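# Place carton on raised block inside blue tape outline

## Task

Move the carton onto the raised block so that no part of it extends beyond the blue tape outline and its original top face is still facing up. It must stay there by itself, without the robot supporting it; finish by releasing it and moving the tool away.

## Robot and tools

Robot: a single arm with a suction cup tool, no fingers. The controlled point is the cup point, the centre of the cup rim when nothing touches it. The cup opens along the cup point's own +z axis. About 4 cm behind the rim the tool body and camera widen to roughly 9 cm sideways, so leave clearance there.

Frames: the scene frame has its origin on the table top under the arm base, +z up, and +y to the left when facing along +x. Results report end_effector_position (metres) and end_effector_quat_wxyz in this frame. The base may be tilted relative to the table, and the reported position gets less accurate at long reach. Two head cameras, cam_head_left and cam_head_right (896x504 each), come with every result; calibration lines give K and T_world_to_cam, and may be off by a couple of degrees and millimetres.

Row format (used by both motion tools): 7 numbers, each in [-1, 1], in the order dx, dy, dz, rx, ry, rz, suction. The first six are an offset, not a pose: a displacement of the cup point expressed in the cup point's own axes (so dz moves along the cup's facing direction), measured from the cup point's pose at the start of the action. Scale: 1.0 equals 0.6 m for dx, dy, dz and 180 degrees for the rotation; rx, ry, rz form a single rotation vector. The seventh number is suction: above 0.01 means on, 0.01 or less means off, and it keeps its last value.

execute_actions(actions): actions is a list of actions; each action is a list of up to 15 rows, each row held for one 1/30 s step, and a short action repeats its final row for the remaining steps (an action lasts 0.5 s). Every row in an action is an offset from the same start pose of that action, not from the row before. For the first action in a call, the start is the last pose a result reported. An empty list just returns state and images.

move(target, speed, blocking): target is one row as above, offset from the pose in the latest result showing one. The cup point follows a straight path there, turning the short way. speed is in m/s, 0.002 to 0.5, default 0.25; rotation rate is capped at twice that in rad/s. The path lasts between 0.5 and 10 s and is cut short after 10 s. It does not avoid obstacles, may overshoot speed, and lags or strays, especially with the arm nearly straight. The suction value is applied at the start. With blocking=false you get a result after 0.5 s while motion continues; further rows or moves are refused until a result shows the move ended, so use wait or stop. The result adds a 'move:' line: done (at rest near target) or off_target, moving, held, fault, plus limits such as paced (command was clipped) or held (a check blocked steps; afterwards the arm may jump faster), and the distance from target.

wait(seconds): 0 to 10; lets time pass holding the last command, returning early if a running move ends. stop(): brakes a running move; it needs room, more when fast; suction is unaffected. zoom_image(camera, region): region [x0, y0, x1, y1] in pixels of that camera's latest image, origin top-left, at most 504x504. finished_scene(scene): give the current scene number; irreversible, and the goal must already hold and stay.

Motion limits: each step the commanded pose is clipped to within 70 mm and 16 degrees of the measured pose, so big offsets take several actions, and after an action the arm only continues to the last clipped pose. Position wins over orientation if both cannot be met. 'Hand target' is where the controller is currently driving. 'pose unreachable' means the clearance check (which treats the base mount as part of the arm) altered or blocked the command.

Gripping: switch suction on and press the 36 mm rim flat onto a smooth face of the carton so it seals all round; edges, seams or holes under the rim leak. suction_measured near 0 means no seal; 0.83 or more means airtight. part_present turns 1 at 0.50 and back to 0 below 0.45. Under vacuum the cup shortens, so the held carton sits up to about 12 mm nearer the tool. Vacuum alone can lift a resting object. To release: set the carton down on its support, then switch suction off, then retreat at least 15 mm. If the cup seals on the table, turn suction off to free it.

Avoid: pushing past contact, since the arm is stiff and a small overshoot into something firm can fault; faster moves hit harder. A joint torque at its load limit (waist, shoulder, elbow 142 N m; forearm roll, wrist pitch, wrist roll 35.6 N m) or 150 N external force halts the arm for 10 s and drops the rest of the call. Flange force in results includes held weight and noise. Holding loads heats motors; heed MOTOR HOT before an OVER-TEMPERATURE FAULT. Never drop or knock anything off the table, avoid slips and slams, keep the carton upright as it started, and note that loose objects may occasionally be nudged by outside pushes. Joint ranges are listed in radians in the results' setup; the elbow cannot fully straighten.

Each tool is called after "Call:" as name(argument=value, ...) on one line, values as JSON.

## Session

Call:
execute_actions(actions=[])

Scene clock: 0.00 s.
end_effector_position=(+0.5013, +0.0273, +0.3999) suction_measured=0.00 part_present=0 end_effector_quat_wxyz=(+0.001, -0.027, +1.000, -0.003)
Joint positions: [ 0.266  0.13   0.192  0.003 -1.628 -0.262]
Joint velocities: [-0.     0.002 -0.    -0.001 -0.001 -0.   ]
Flange force (N, the push that the arm receives, along the end effector's own x y z axes): no reading
Hand target: +0.501, +0.027, +0.400; +0.001, -0.027, +1.000, -0.003

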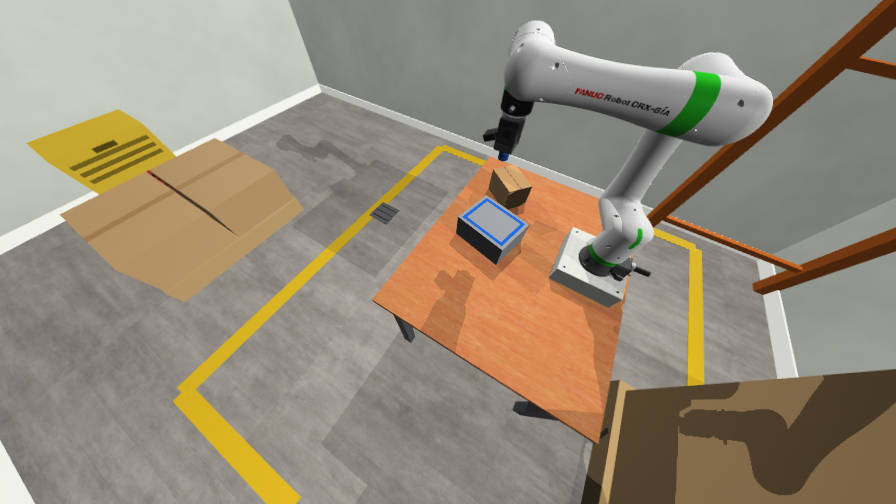

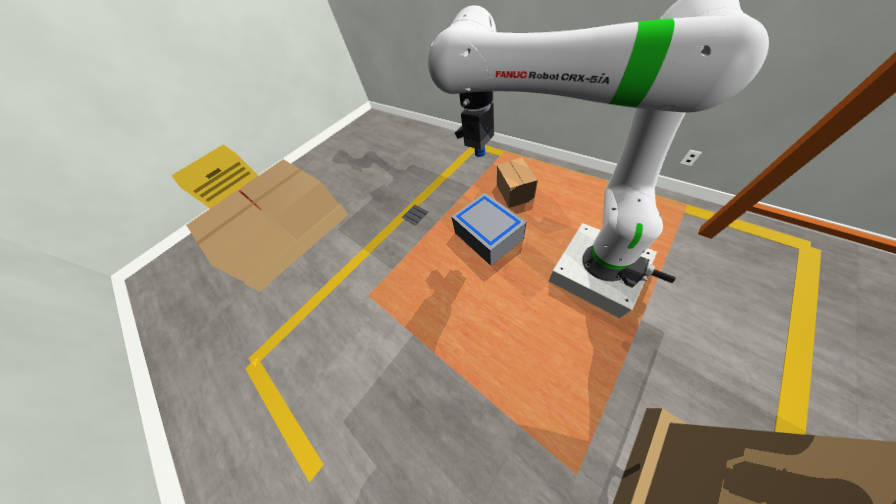

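Call:
zoom_image(camera="cam_head_left", region=[430, 140, 560, 270])

Call:
zoom_image(camera="cam_head_right", region=[430, 140, 560, 270])

Region (430, 140, 560, 270) of cam_head_left's 896x504 image, scaled by 3.877, with more detail than that image has.

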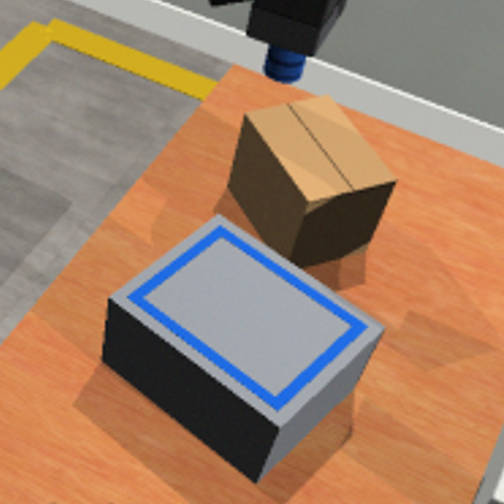

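Region (430, 140, 560, 270) of cam_head_right's 896x504 image, scaled by 3.877, with more detail than that image has.

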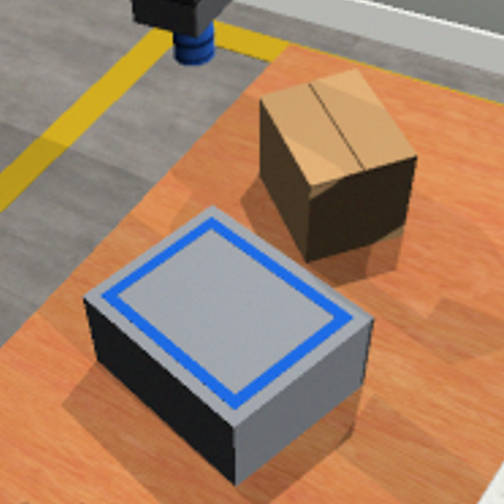

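Call:
move(target=[0.01,-0.52,0.25,0,0,0,1], speed=0.4)

Scene clock: 2.40 s.
end_effector_position=(+0.5113, -0.2857, +0.2512) suction_measured=0.00 part_present=0 end_effector_quat_wxyz=(+0.000, -0.027, +1.000, -0.004)
Joint positions: [-0.336  0.376  0.146  0.003 -1.336  0.339]
Joint velocities: [-0.002  0.004  0.005  0.001 -0.004  0.002]
Flange force (N, the push that the arm receives, along the end effector's own x y z axes): [-2.8 -1.0 1.7]
Hand target: +0.511, -0.286, +0.251; +0.000, -0.027, +1.000, -0.004
Off the commanded pose: 0.001 m, 0 deg.
move: done; limits=paced

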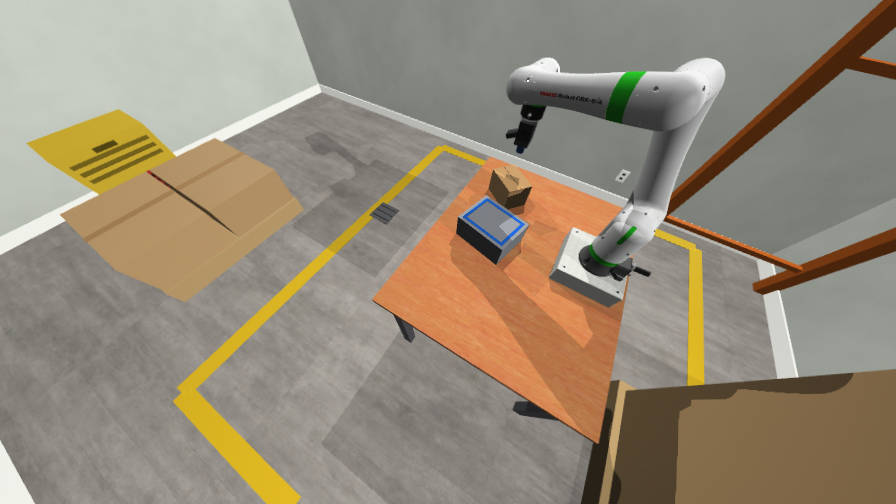

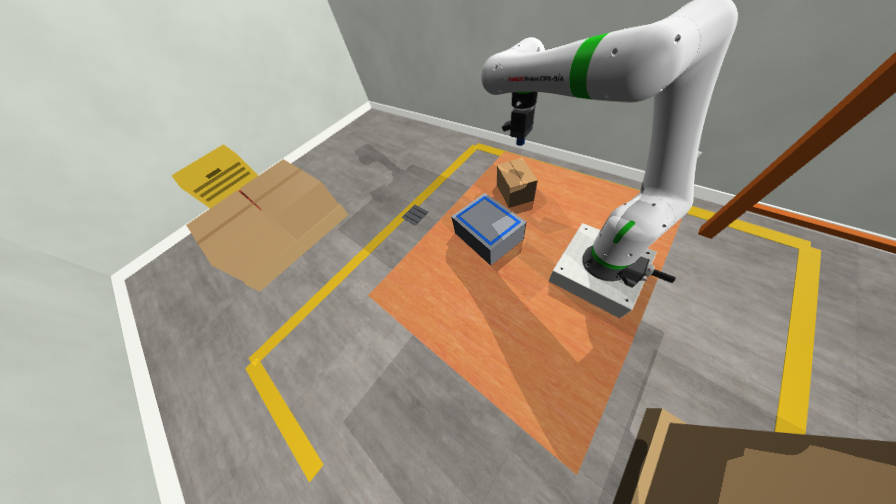

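Call:
move(target=[0.02,0,0.13,0,0,0,1], speed=0.2)

Call:
zoom_image(camera="cam_head_left", region=[450, 100, 580, 230])

Call:
zoom_image(camera="cam_head_right", region=[450, 100, 580, 230])

Scene clock: 3.53 s.
end_effector_position=(+0.4992, -0.2867, +0.1733) suction_measured=0.00 part_present=0 end_effector_quat_wxyz=(+0.000, -0.028, +1.000, -0.004)
Joint positions: [-0.343  0.412  0.005  0.003 -1.159  0.346]
Joint velocities: [-0.     0.001 -0.002  0.     0.002 -0.001]
Flange force (N, the push that the arm receives, along the end effector's own x y z axes): [-2.5 -1.1 2.3]
Hand target: +0.499, -0.287, +0.173; +0.000, -0.028, +1.000, -0.004
Off the commanded pose: 0.000 m, 0 deg.
move: done

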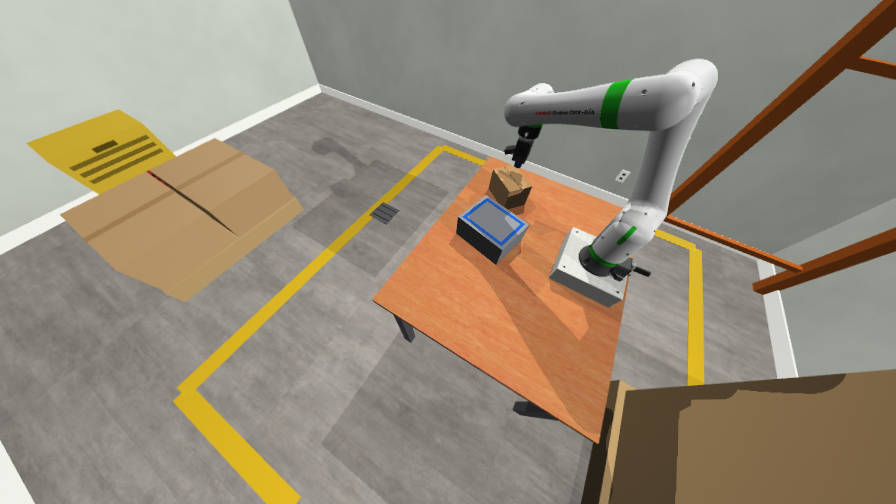

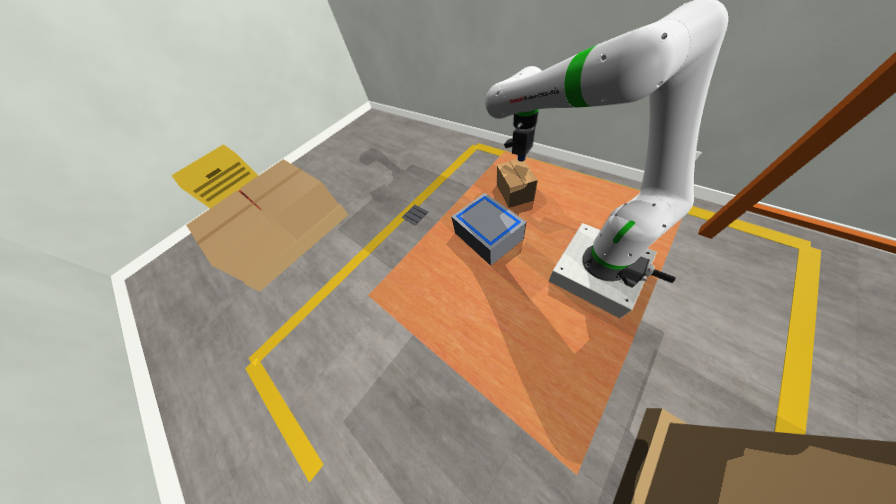

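Region (450, 100, 580, 230) of cam_head_left's 896x504 image, scaled by 3.877, with more detail than that image has.

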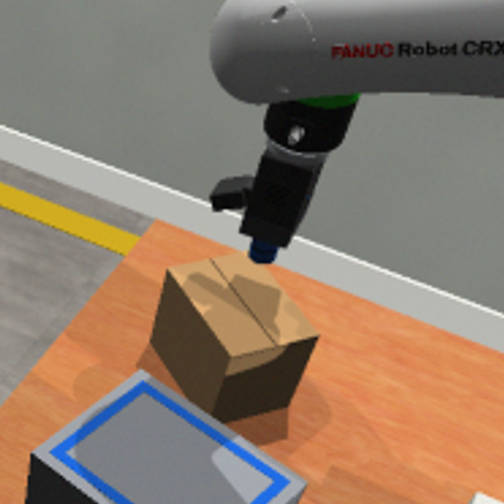

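Region (450, 100, 580, 230) of cam_head_right's 896x504 image, scaled by 3.877, with more detail than that image has.

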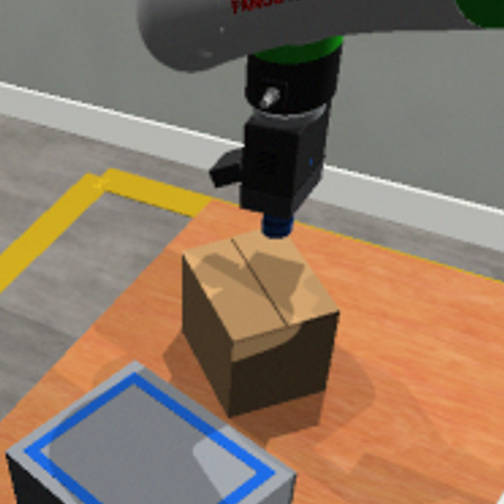

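Call:
move(target=[0,0.08,-0.02,0,0,0,1], speed=0.2)

Call:
zoom_image(camera="cam_head_left", region=[450, 100, 580, 230])

Call:
zoom_image(camera="cam_head_right", region=[450, 100, 580, 230])

Scene clock: 4.67 s.
end_effector_position=(+0.4968, -0.2387, +0.1850) suction_measured=0.00 part_present=0 end_effector_quat_wxyz=(+0.001, -0.028, +1.000, -0.004)
Joint positions: [-0.26   0.344 -0.059  0.003 -1.163  0.263]
Joint velocities: [ 0.003 -0.    -0.002  0.     0.    -0.003]
Flange force (N, the push that the arm receives, along the end effector's own x y z axes): [-3.2 1.4 1.5]
Hand target: +0.497, -0.239, +0.185; +0.001, -0.028, +1.000, -0.004
Off the commanded pose: 0.000 m, 0 deg.
move: done

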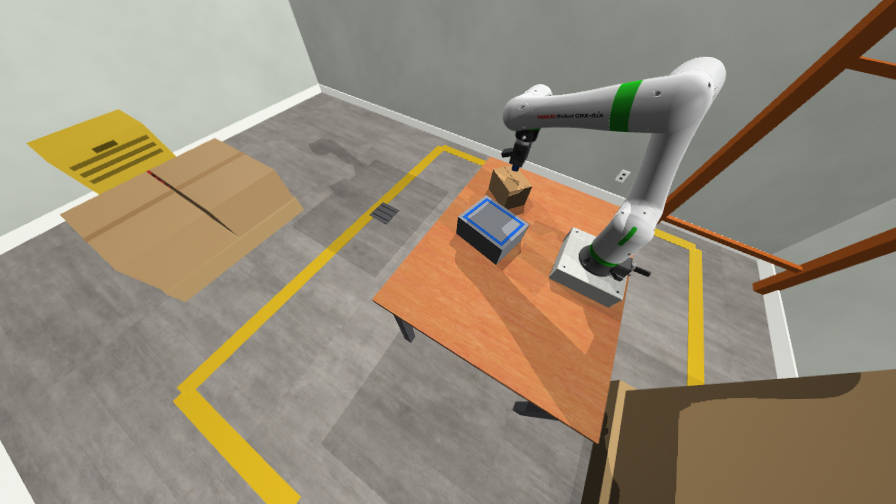

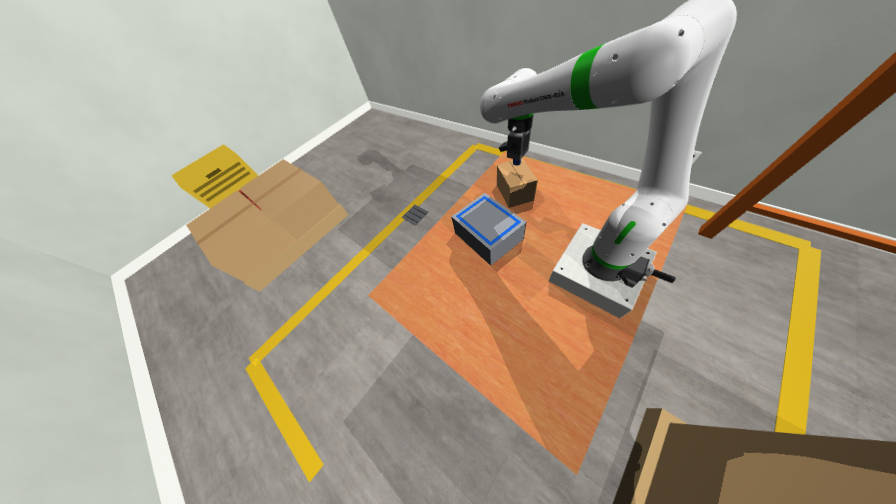

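Region (450, 100, 580, 230) of cam_head_left's 896x504 image, scaled by 3.877, with more detail than that image has.

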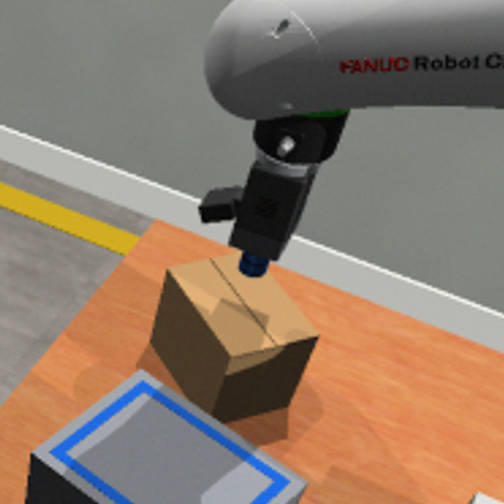

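Region (450, 100, 580, 230) of cam_head_right's 896x504 image, scaled by 3.877, with more detail than that image has.

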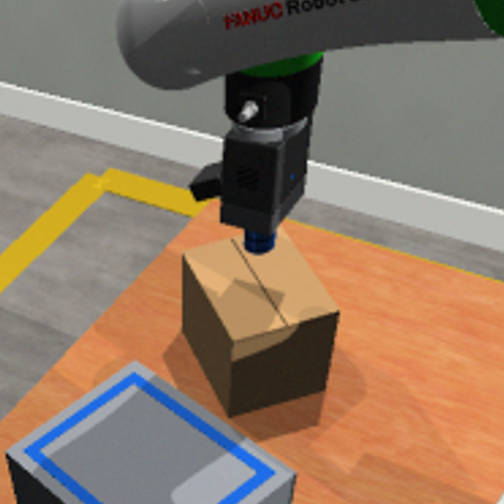

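Call:
move(target=[0,0,0.09,0,0,0,1], speed=0.04)

Call:
zoom_image(camera="cam_head_left", region=[450, 100, 580, 230])

Call:
zoom_image(camera="cam_head_right", region=[450, 100, 580, 230])

Scene clock: 6.53 s.
end_effector_position=(+0.4968, -0.2389, +0.1311) suction_measured=0.00 part_present=0 end_effector_quat_wxyz=(+0.001, -0.028, +1.000, -0.004)
Joint positions: [-0.26   0.403 -0.117  0.003 -1.046  0.263]
Joint velocities: [ 0.     0.003 -0.002 -0.001  0.004  0.   ]
Flange force (N, the push that the arm receives, along the end effector's own x y z axes): [-2.7 1.0 2.2]
Hand target: +0.497, -0.239, +0.131; +0.001, -0.028, +1.000, -0.004
Off the commanded pose: 0.000 m, 0 deg.
move: done

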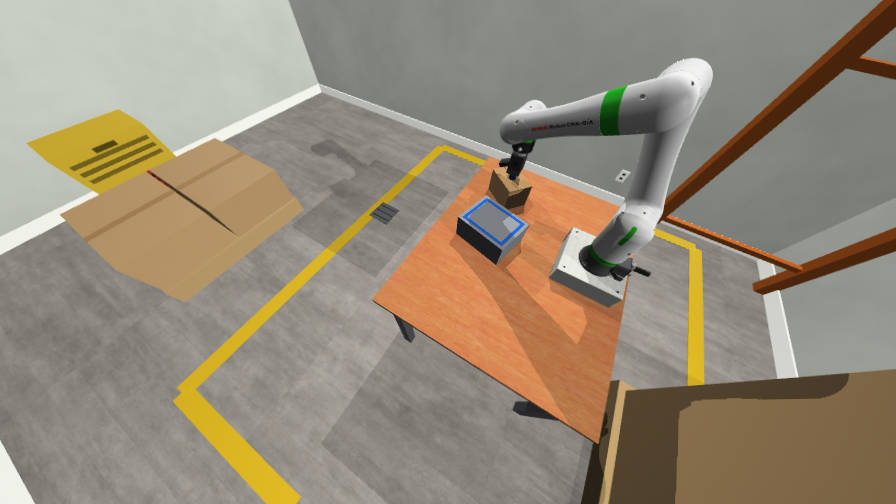

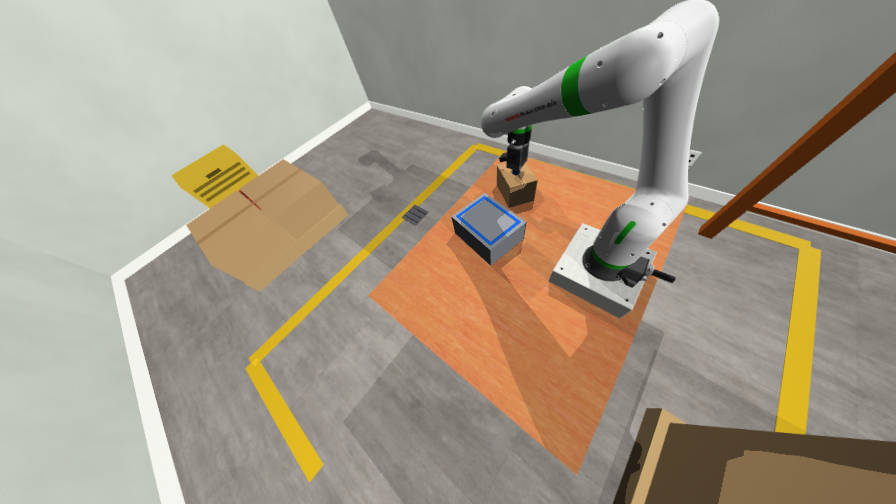

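Region (450, 100, 580, 230) of cam_head_left's 896x504 image, scaled by 3.877, with more detail than that image has.

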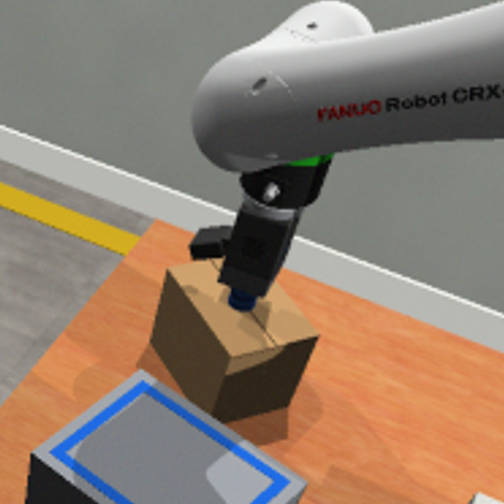

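Region (450, 100, 580, 230) of cam_head_right's 896x504 image, scaled by 3.877, with more detail than that image has.

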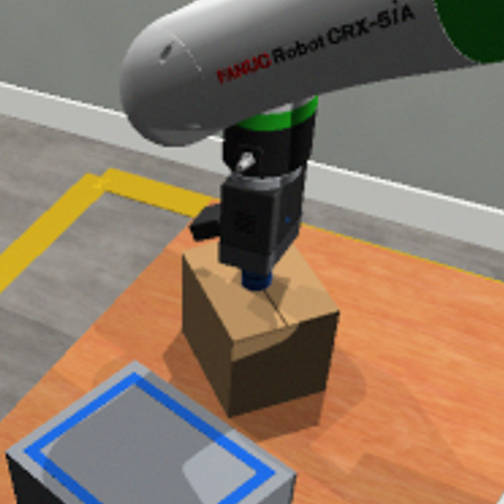

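Call:
move(target=[-0.05,0.025,0,0,0,0,1], speed=0.1)

Call:
move(target=[0,0,0.04,0,0,0,1], speed=0.03)

Call:
zoom_image(camera="cam_head_left", region=[450, 100, 580, 230])

Call:
zoom_image(camera="cam_head_right", region=[450, 100, 580, 230])

Scene clock: 7.67 s.
end_effector_position=(+0.5258, -0.2223, +0.1310) suction_measured=0.88 part_present=1 end_effector_quat_wxyz=(+0.001, -0.028, +1.000, -0.004)
Joint positions: [-0.22   0.446 -0.055  0.003 -1.066  0.223]
Joint velocities: [ 0.002  0.003  0.004  0.    -0.    -0.001]
Flange force (N, the push that the arm receives, along the end effector's own x y z axes): [-4.9 -0.1 18.0]
Hand target: +0.526, -0.222, +0.131; +0.001, -0.028, +1.000, -0.004
Off the commanded pose: 0.000 m, 0 deg.
move: done

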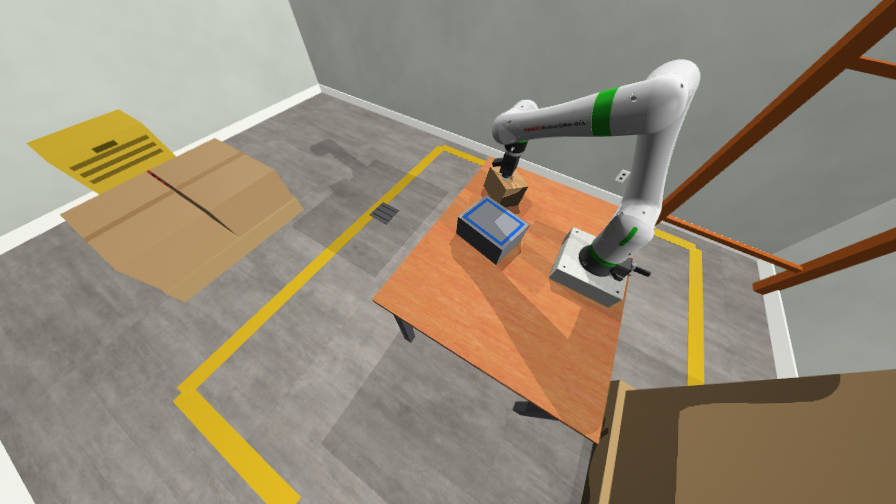

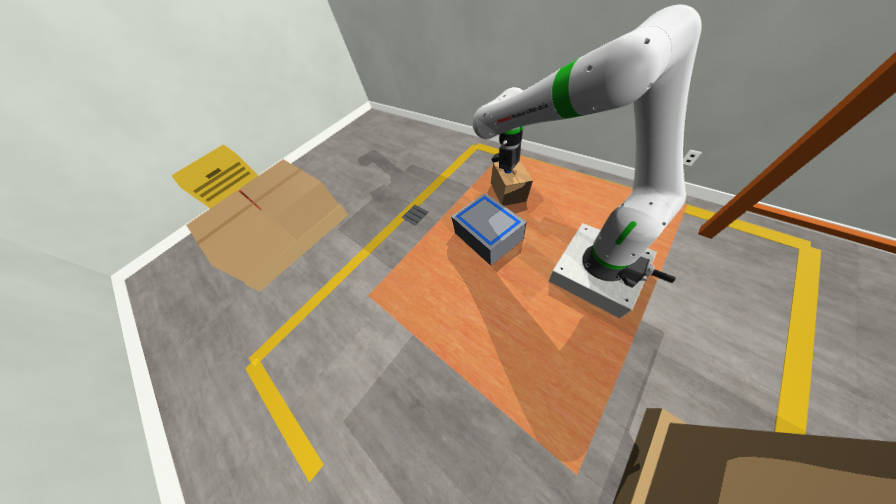

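Scene clock: 18.30 s.
end_effector_position=(+0.5266, -0.2230, +0.1193) suction_measured=0.89 part_present=1 end_effector_quat_wxyz=(+0.002, -0.028, +1.000, -0.005)
Joint positions: [-0.22   0.46  -0.066  0.005 -1.038  0.223]
Joint velocities: [ 0.     0.     0.     0.001  0.    -0.   ]
Flange force (N, the push that the arm receives, along the end effector's own x y z axes): [6.3 5.2 -21.4]
Hand target: +0.527, -0.223, +0.119; +0.002, -0.028, +1.000, -0.005
Off the commanded pose: 0.012 m, 0 deg.
FORCE FAULT: contact force on the arm reached its limit, and the arm stopped for 10 seconds. The contact can be on any part of the arm, not only on its tool. That time counts as 20 of the actions that you can send in this scene. The arm's remaining commands of this call were not run. The arm holds still and accepts commands again. Move the arm away from the contact; if what it grips holds it there, let go first. Pushing or pulling that hard again can fault the arm again.
move: fault

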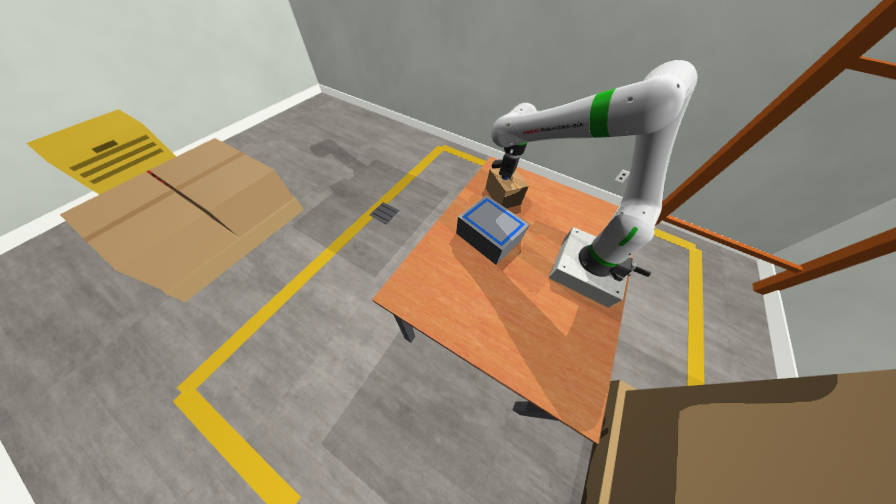

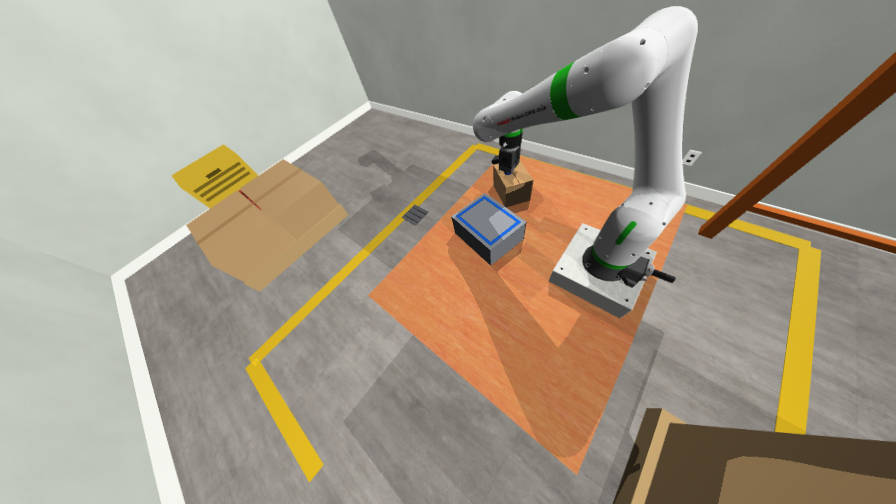

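Region (450, 100, 580, 230) of cam_head_left's 896x504 image, scaled by 3.877, with more detail than that image has.

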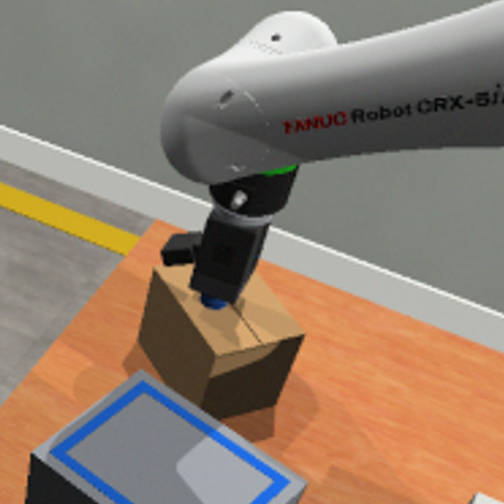

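Region (450, 100, 580, 230) of cam_head_right's 896x504 image, scaled by 3.877, with more detail than that image has.

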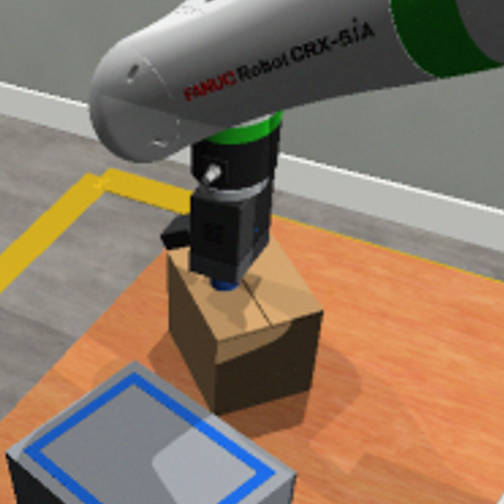

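Call:
move(target=[0,0,-0.3,0,0,0,1], speed=0.2)

Scene clock: 19.87 s.
end_effector_position=(+0.5262, -0.2219, +0.2993) suction_measured=0.89 part_present=1 end_effector_quat_wxyz=(+0.002, -0.028, +1.000, -0.005)
Joint positions: [-0.219  0.315  0.179  0.005 -1.427  0.223]
Joint velocities: [-0.    -0.001  0.003 -0.001 -0.004  0.001]
Flange force (N, the push that the arm receives, along the end effector's own x y z axes): [-5.3 -2.4 15.7]
Hand target: +0.526, -0.222, +0.299; +0.002, -0.028, +1.000, -0.005
Off the commanded pose: 0.001 m, 0 deg.
move: done

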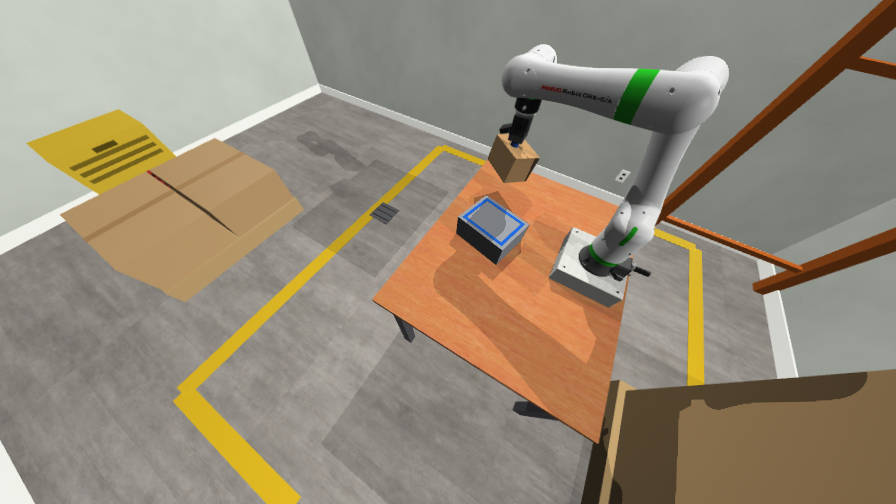

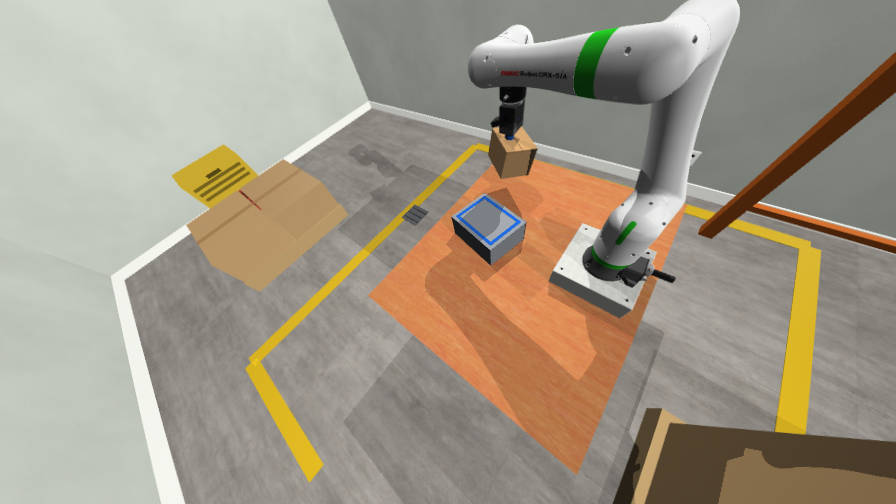

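Call:
move(target=[0.068,0.428,0,0,0,0,1], speed=0.4)

Call:
move(target=[0,0,0.09,0,0,0,1], speed=0.1)

Call:
zoom_image(camera="cam_head_left", region=[430, 140, 560, 270])

Call:
zoom_image(camera="cam_head_right", region=[430, 140, 560, 270])

Scene clock: 21.50 s.
end_effector_position=(+0.4720, +0.0328, +0.2976) suction_measured=0.88 part_present=1 end_effector_quat_wxyz=(+0.003, -0.028, +1.000, -0.004)
Joint positions: [ 0.3    0.07  -0.113  0.006 -1.381 -0.296]
Joint velocities: [ 0.004 -0.001 -0.     0.    -0.001 -0.005]
Flange force (N, the push that the arm receives, along the end effector's own x y z axes): [-3.5 -1.7 15.7]
Hand target: +0.472, +0.033, +0.298; +0.003, -0.028, +1.000, -0.004
Off the commanded pose: 0.001 m, 0 deg.
move: done; limits=paced

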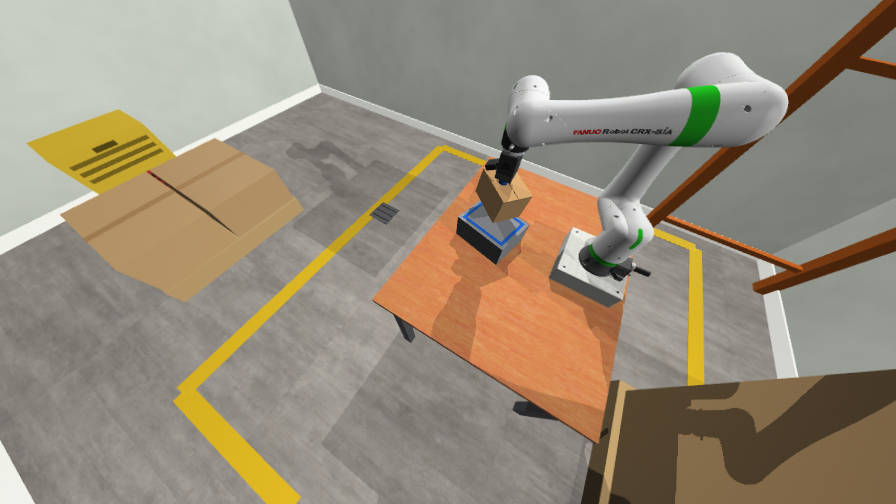

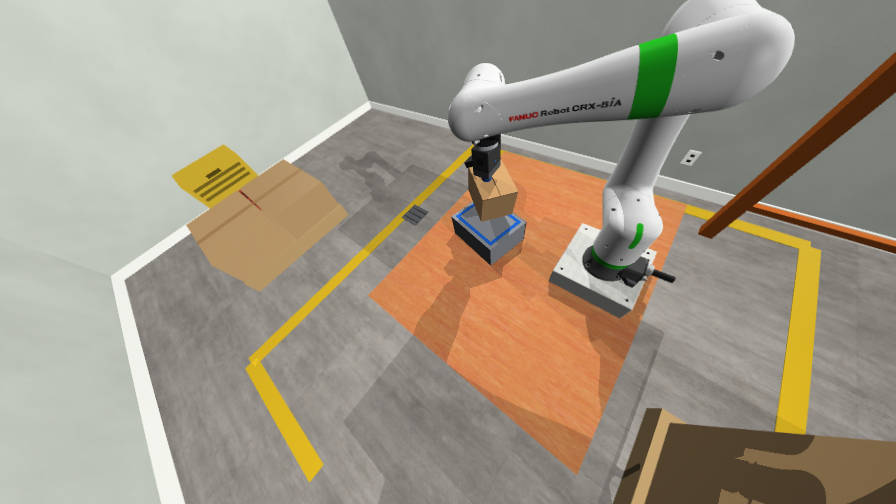

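Scene clock: 22.43 s.
end_effector_position=(+0.4721, +0.0326, +0.2438) suction_measured=0.89 part_present=1 end_effector_quat_wxyz=(+0.003, -0.028, +1.000, -0.004)
Joint positions: [ 0.299  0.103 -0.206  0.006 -1.255 -0.296]
Joint velocities: [ 0.     0.002 -0.003  0.     0.004 -0.   ]
Flange force (N, the push that the arm receives, along the end effector's own x y z axes): [-2.1 2.7 13.6]
Hand target: +0.472, +0.033, +0.244; +0.003, -0.028, +1.000, -0.004
Off the commanded pose: 0.000 m, 0 deg.
move: done

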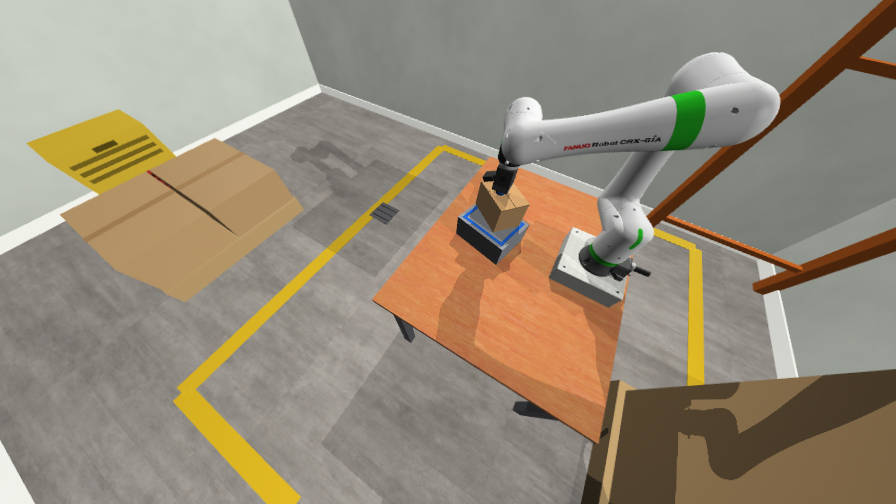

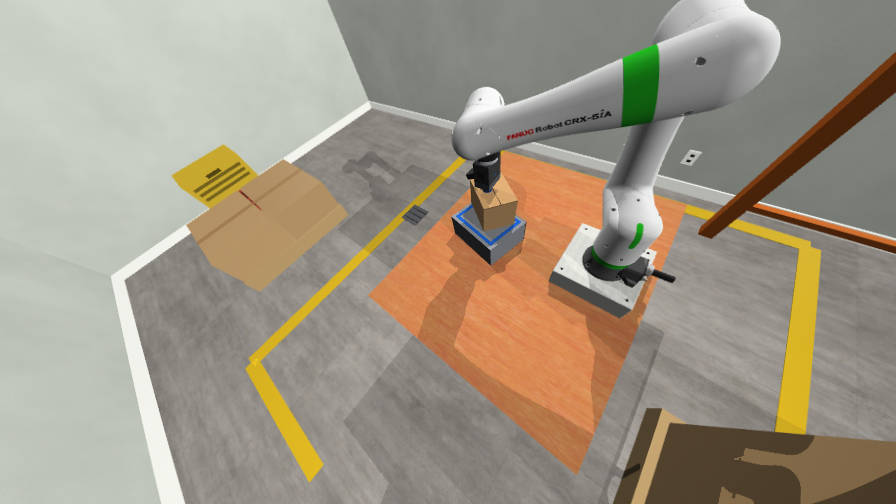

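Region (430, 140, 560, 270) of cam_head_left's 896x504 image, scaled by 3.877, with more detail than that image has.

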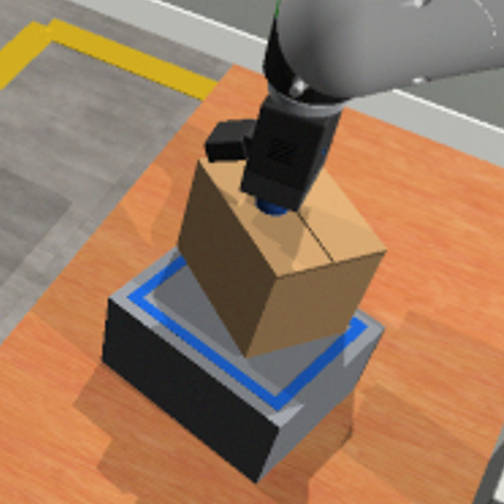

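Region (430, 140, 560, 270) of cam_head_right's 896x504 image, scaled by 3.877, with more detail than that image has.

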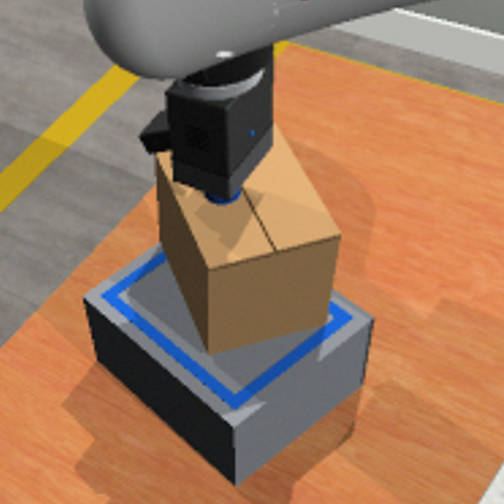

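Call:
move(target=[0,0,0,0,0,-0.13,1], speed=0.3)

Call:
zoom_image(camera="cam_head_left", region=[430, 140, 560, 270])

Call:
zoom_image(camera="cam_head_right", region=[430, 140, 560, 270])

Scene clock: 23.90 s.
end_effector_position=(+0.4721, +0.0326, +0.2438) suction_measured=0.89 part_present=1 end_effector_quat_wxyz=(+0.002, -0.230, +0.973, -0.004)
Joint positions: [ 0.299  0.103 -0.207  0.006 -1.254  0.112]
Joint velocities: [-0.001 -0.     0.001 -0.002 -0.002  0.008]
Flange force (N, the push that the arm receives, along the end effector's own x y z axes): [-2.9 2.7 13.9]
Hand target: +0.472, +0.033, +0.244; +0.002, -0.230, +0.973, -0.004
Off the commanded pose: 0.000 m, 0 deg.
move: done

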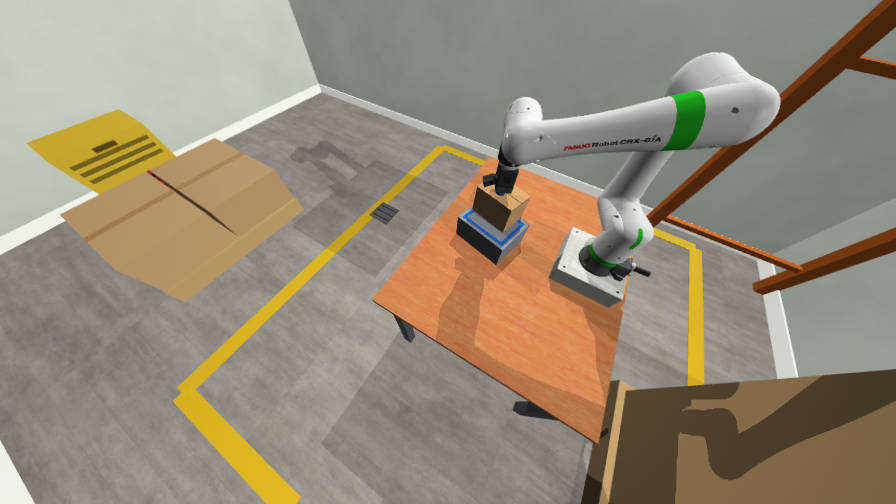

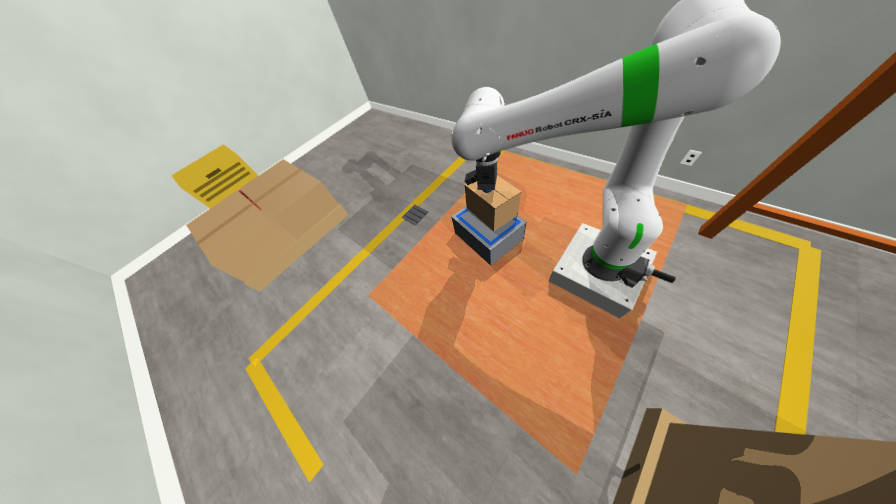

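Region (430, 140, 560, 270) of cam_head_left's 896x504 image, scaled by 3.877, with more detail than that image has.

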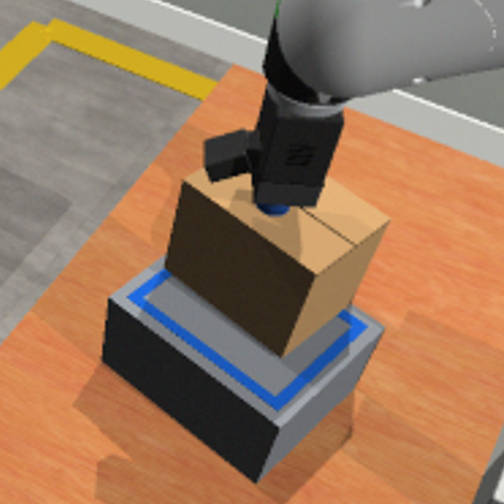

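Region (430, 140, 560, 270) of cam_head_right's 896x504 image, scaled by 3.877, with more detail than that image has.

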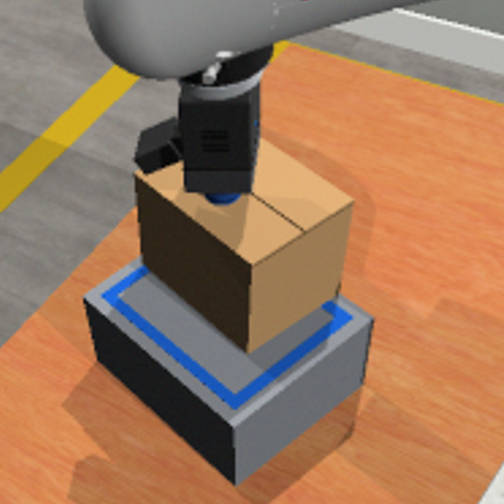

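Call:
move(target=[0,0,0.035,0,0,0,1], speed=0.05)

Call:
zoom_image(camera="cam_head_left", region=[430, 140, 560, 270])

Call:
zoom_image(camera="cam_head_right", region=[430, 140, 560, 270])

Scene clock: 34.63 s.
end_effector_position=(+0.4727, +0.0323, +0.2391) suction_measured=0.89 part_present=1 end_effector_quat_wxyz=(+0.004, -0.230, +0.973, -0.005)
Joint positions: [ 0.299  0.106 -0.216  0.008 -1.24   0.112]
Joint velocities: [-0. -0.  0. -0.  0.  0.]
Flange force (N, the push that the arm receives, along the end effector's own x y z axes): [5.6 8.3 -25.0]
Hand target: +0.473, +0.032, +0.239; +0.003, -0.230, +0.973, -0.005
Off the commanded pose: 0.016 m, 0 deg.
FORCE FAULT: contact force on the arm reached its limit, and the arm stopped for 10 seconds. The contact can be on any part of the arm, not only on its tool. That time counts as 20 of the actions that you can send in this scene. The arm's remaining commands of this call were not run. The arm holds still and accepts commands again. Move the arm away from the contact; if what it grips holds it there, let go first. Pushing or pulling that hard again can fault the arm again.
move: fault

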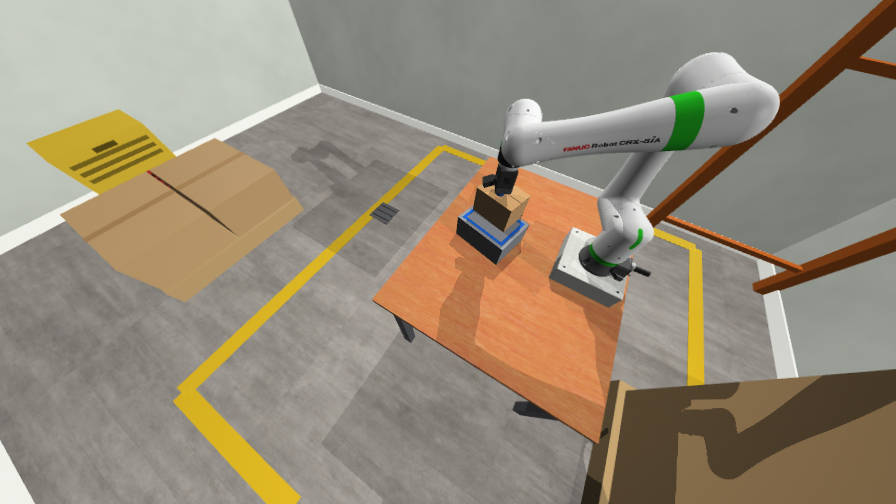

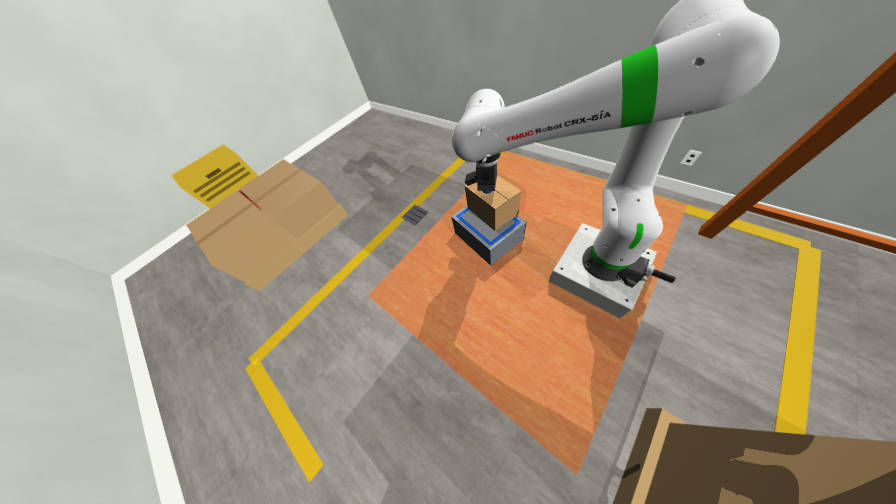

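Region (430, 140, 560, 270) of cam_head_left's 896x504 image, scaled by 3.877, with more detail than that image has.

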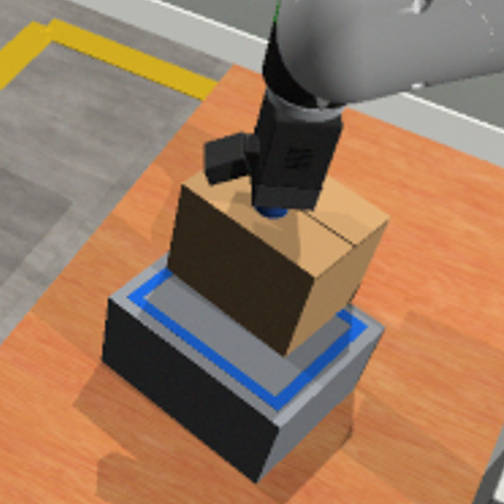

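Region (430, 140, 560, 270) of cam_head_right's 896x504 image, scaled by 3.877, with more detail than that image has.

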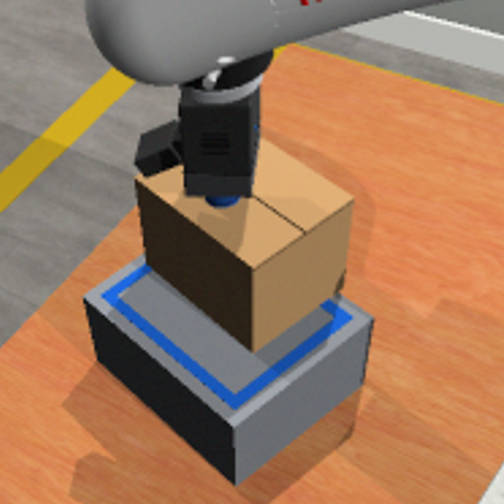

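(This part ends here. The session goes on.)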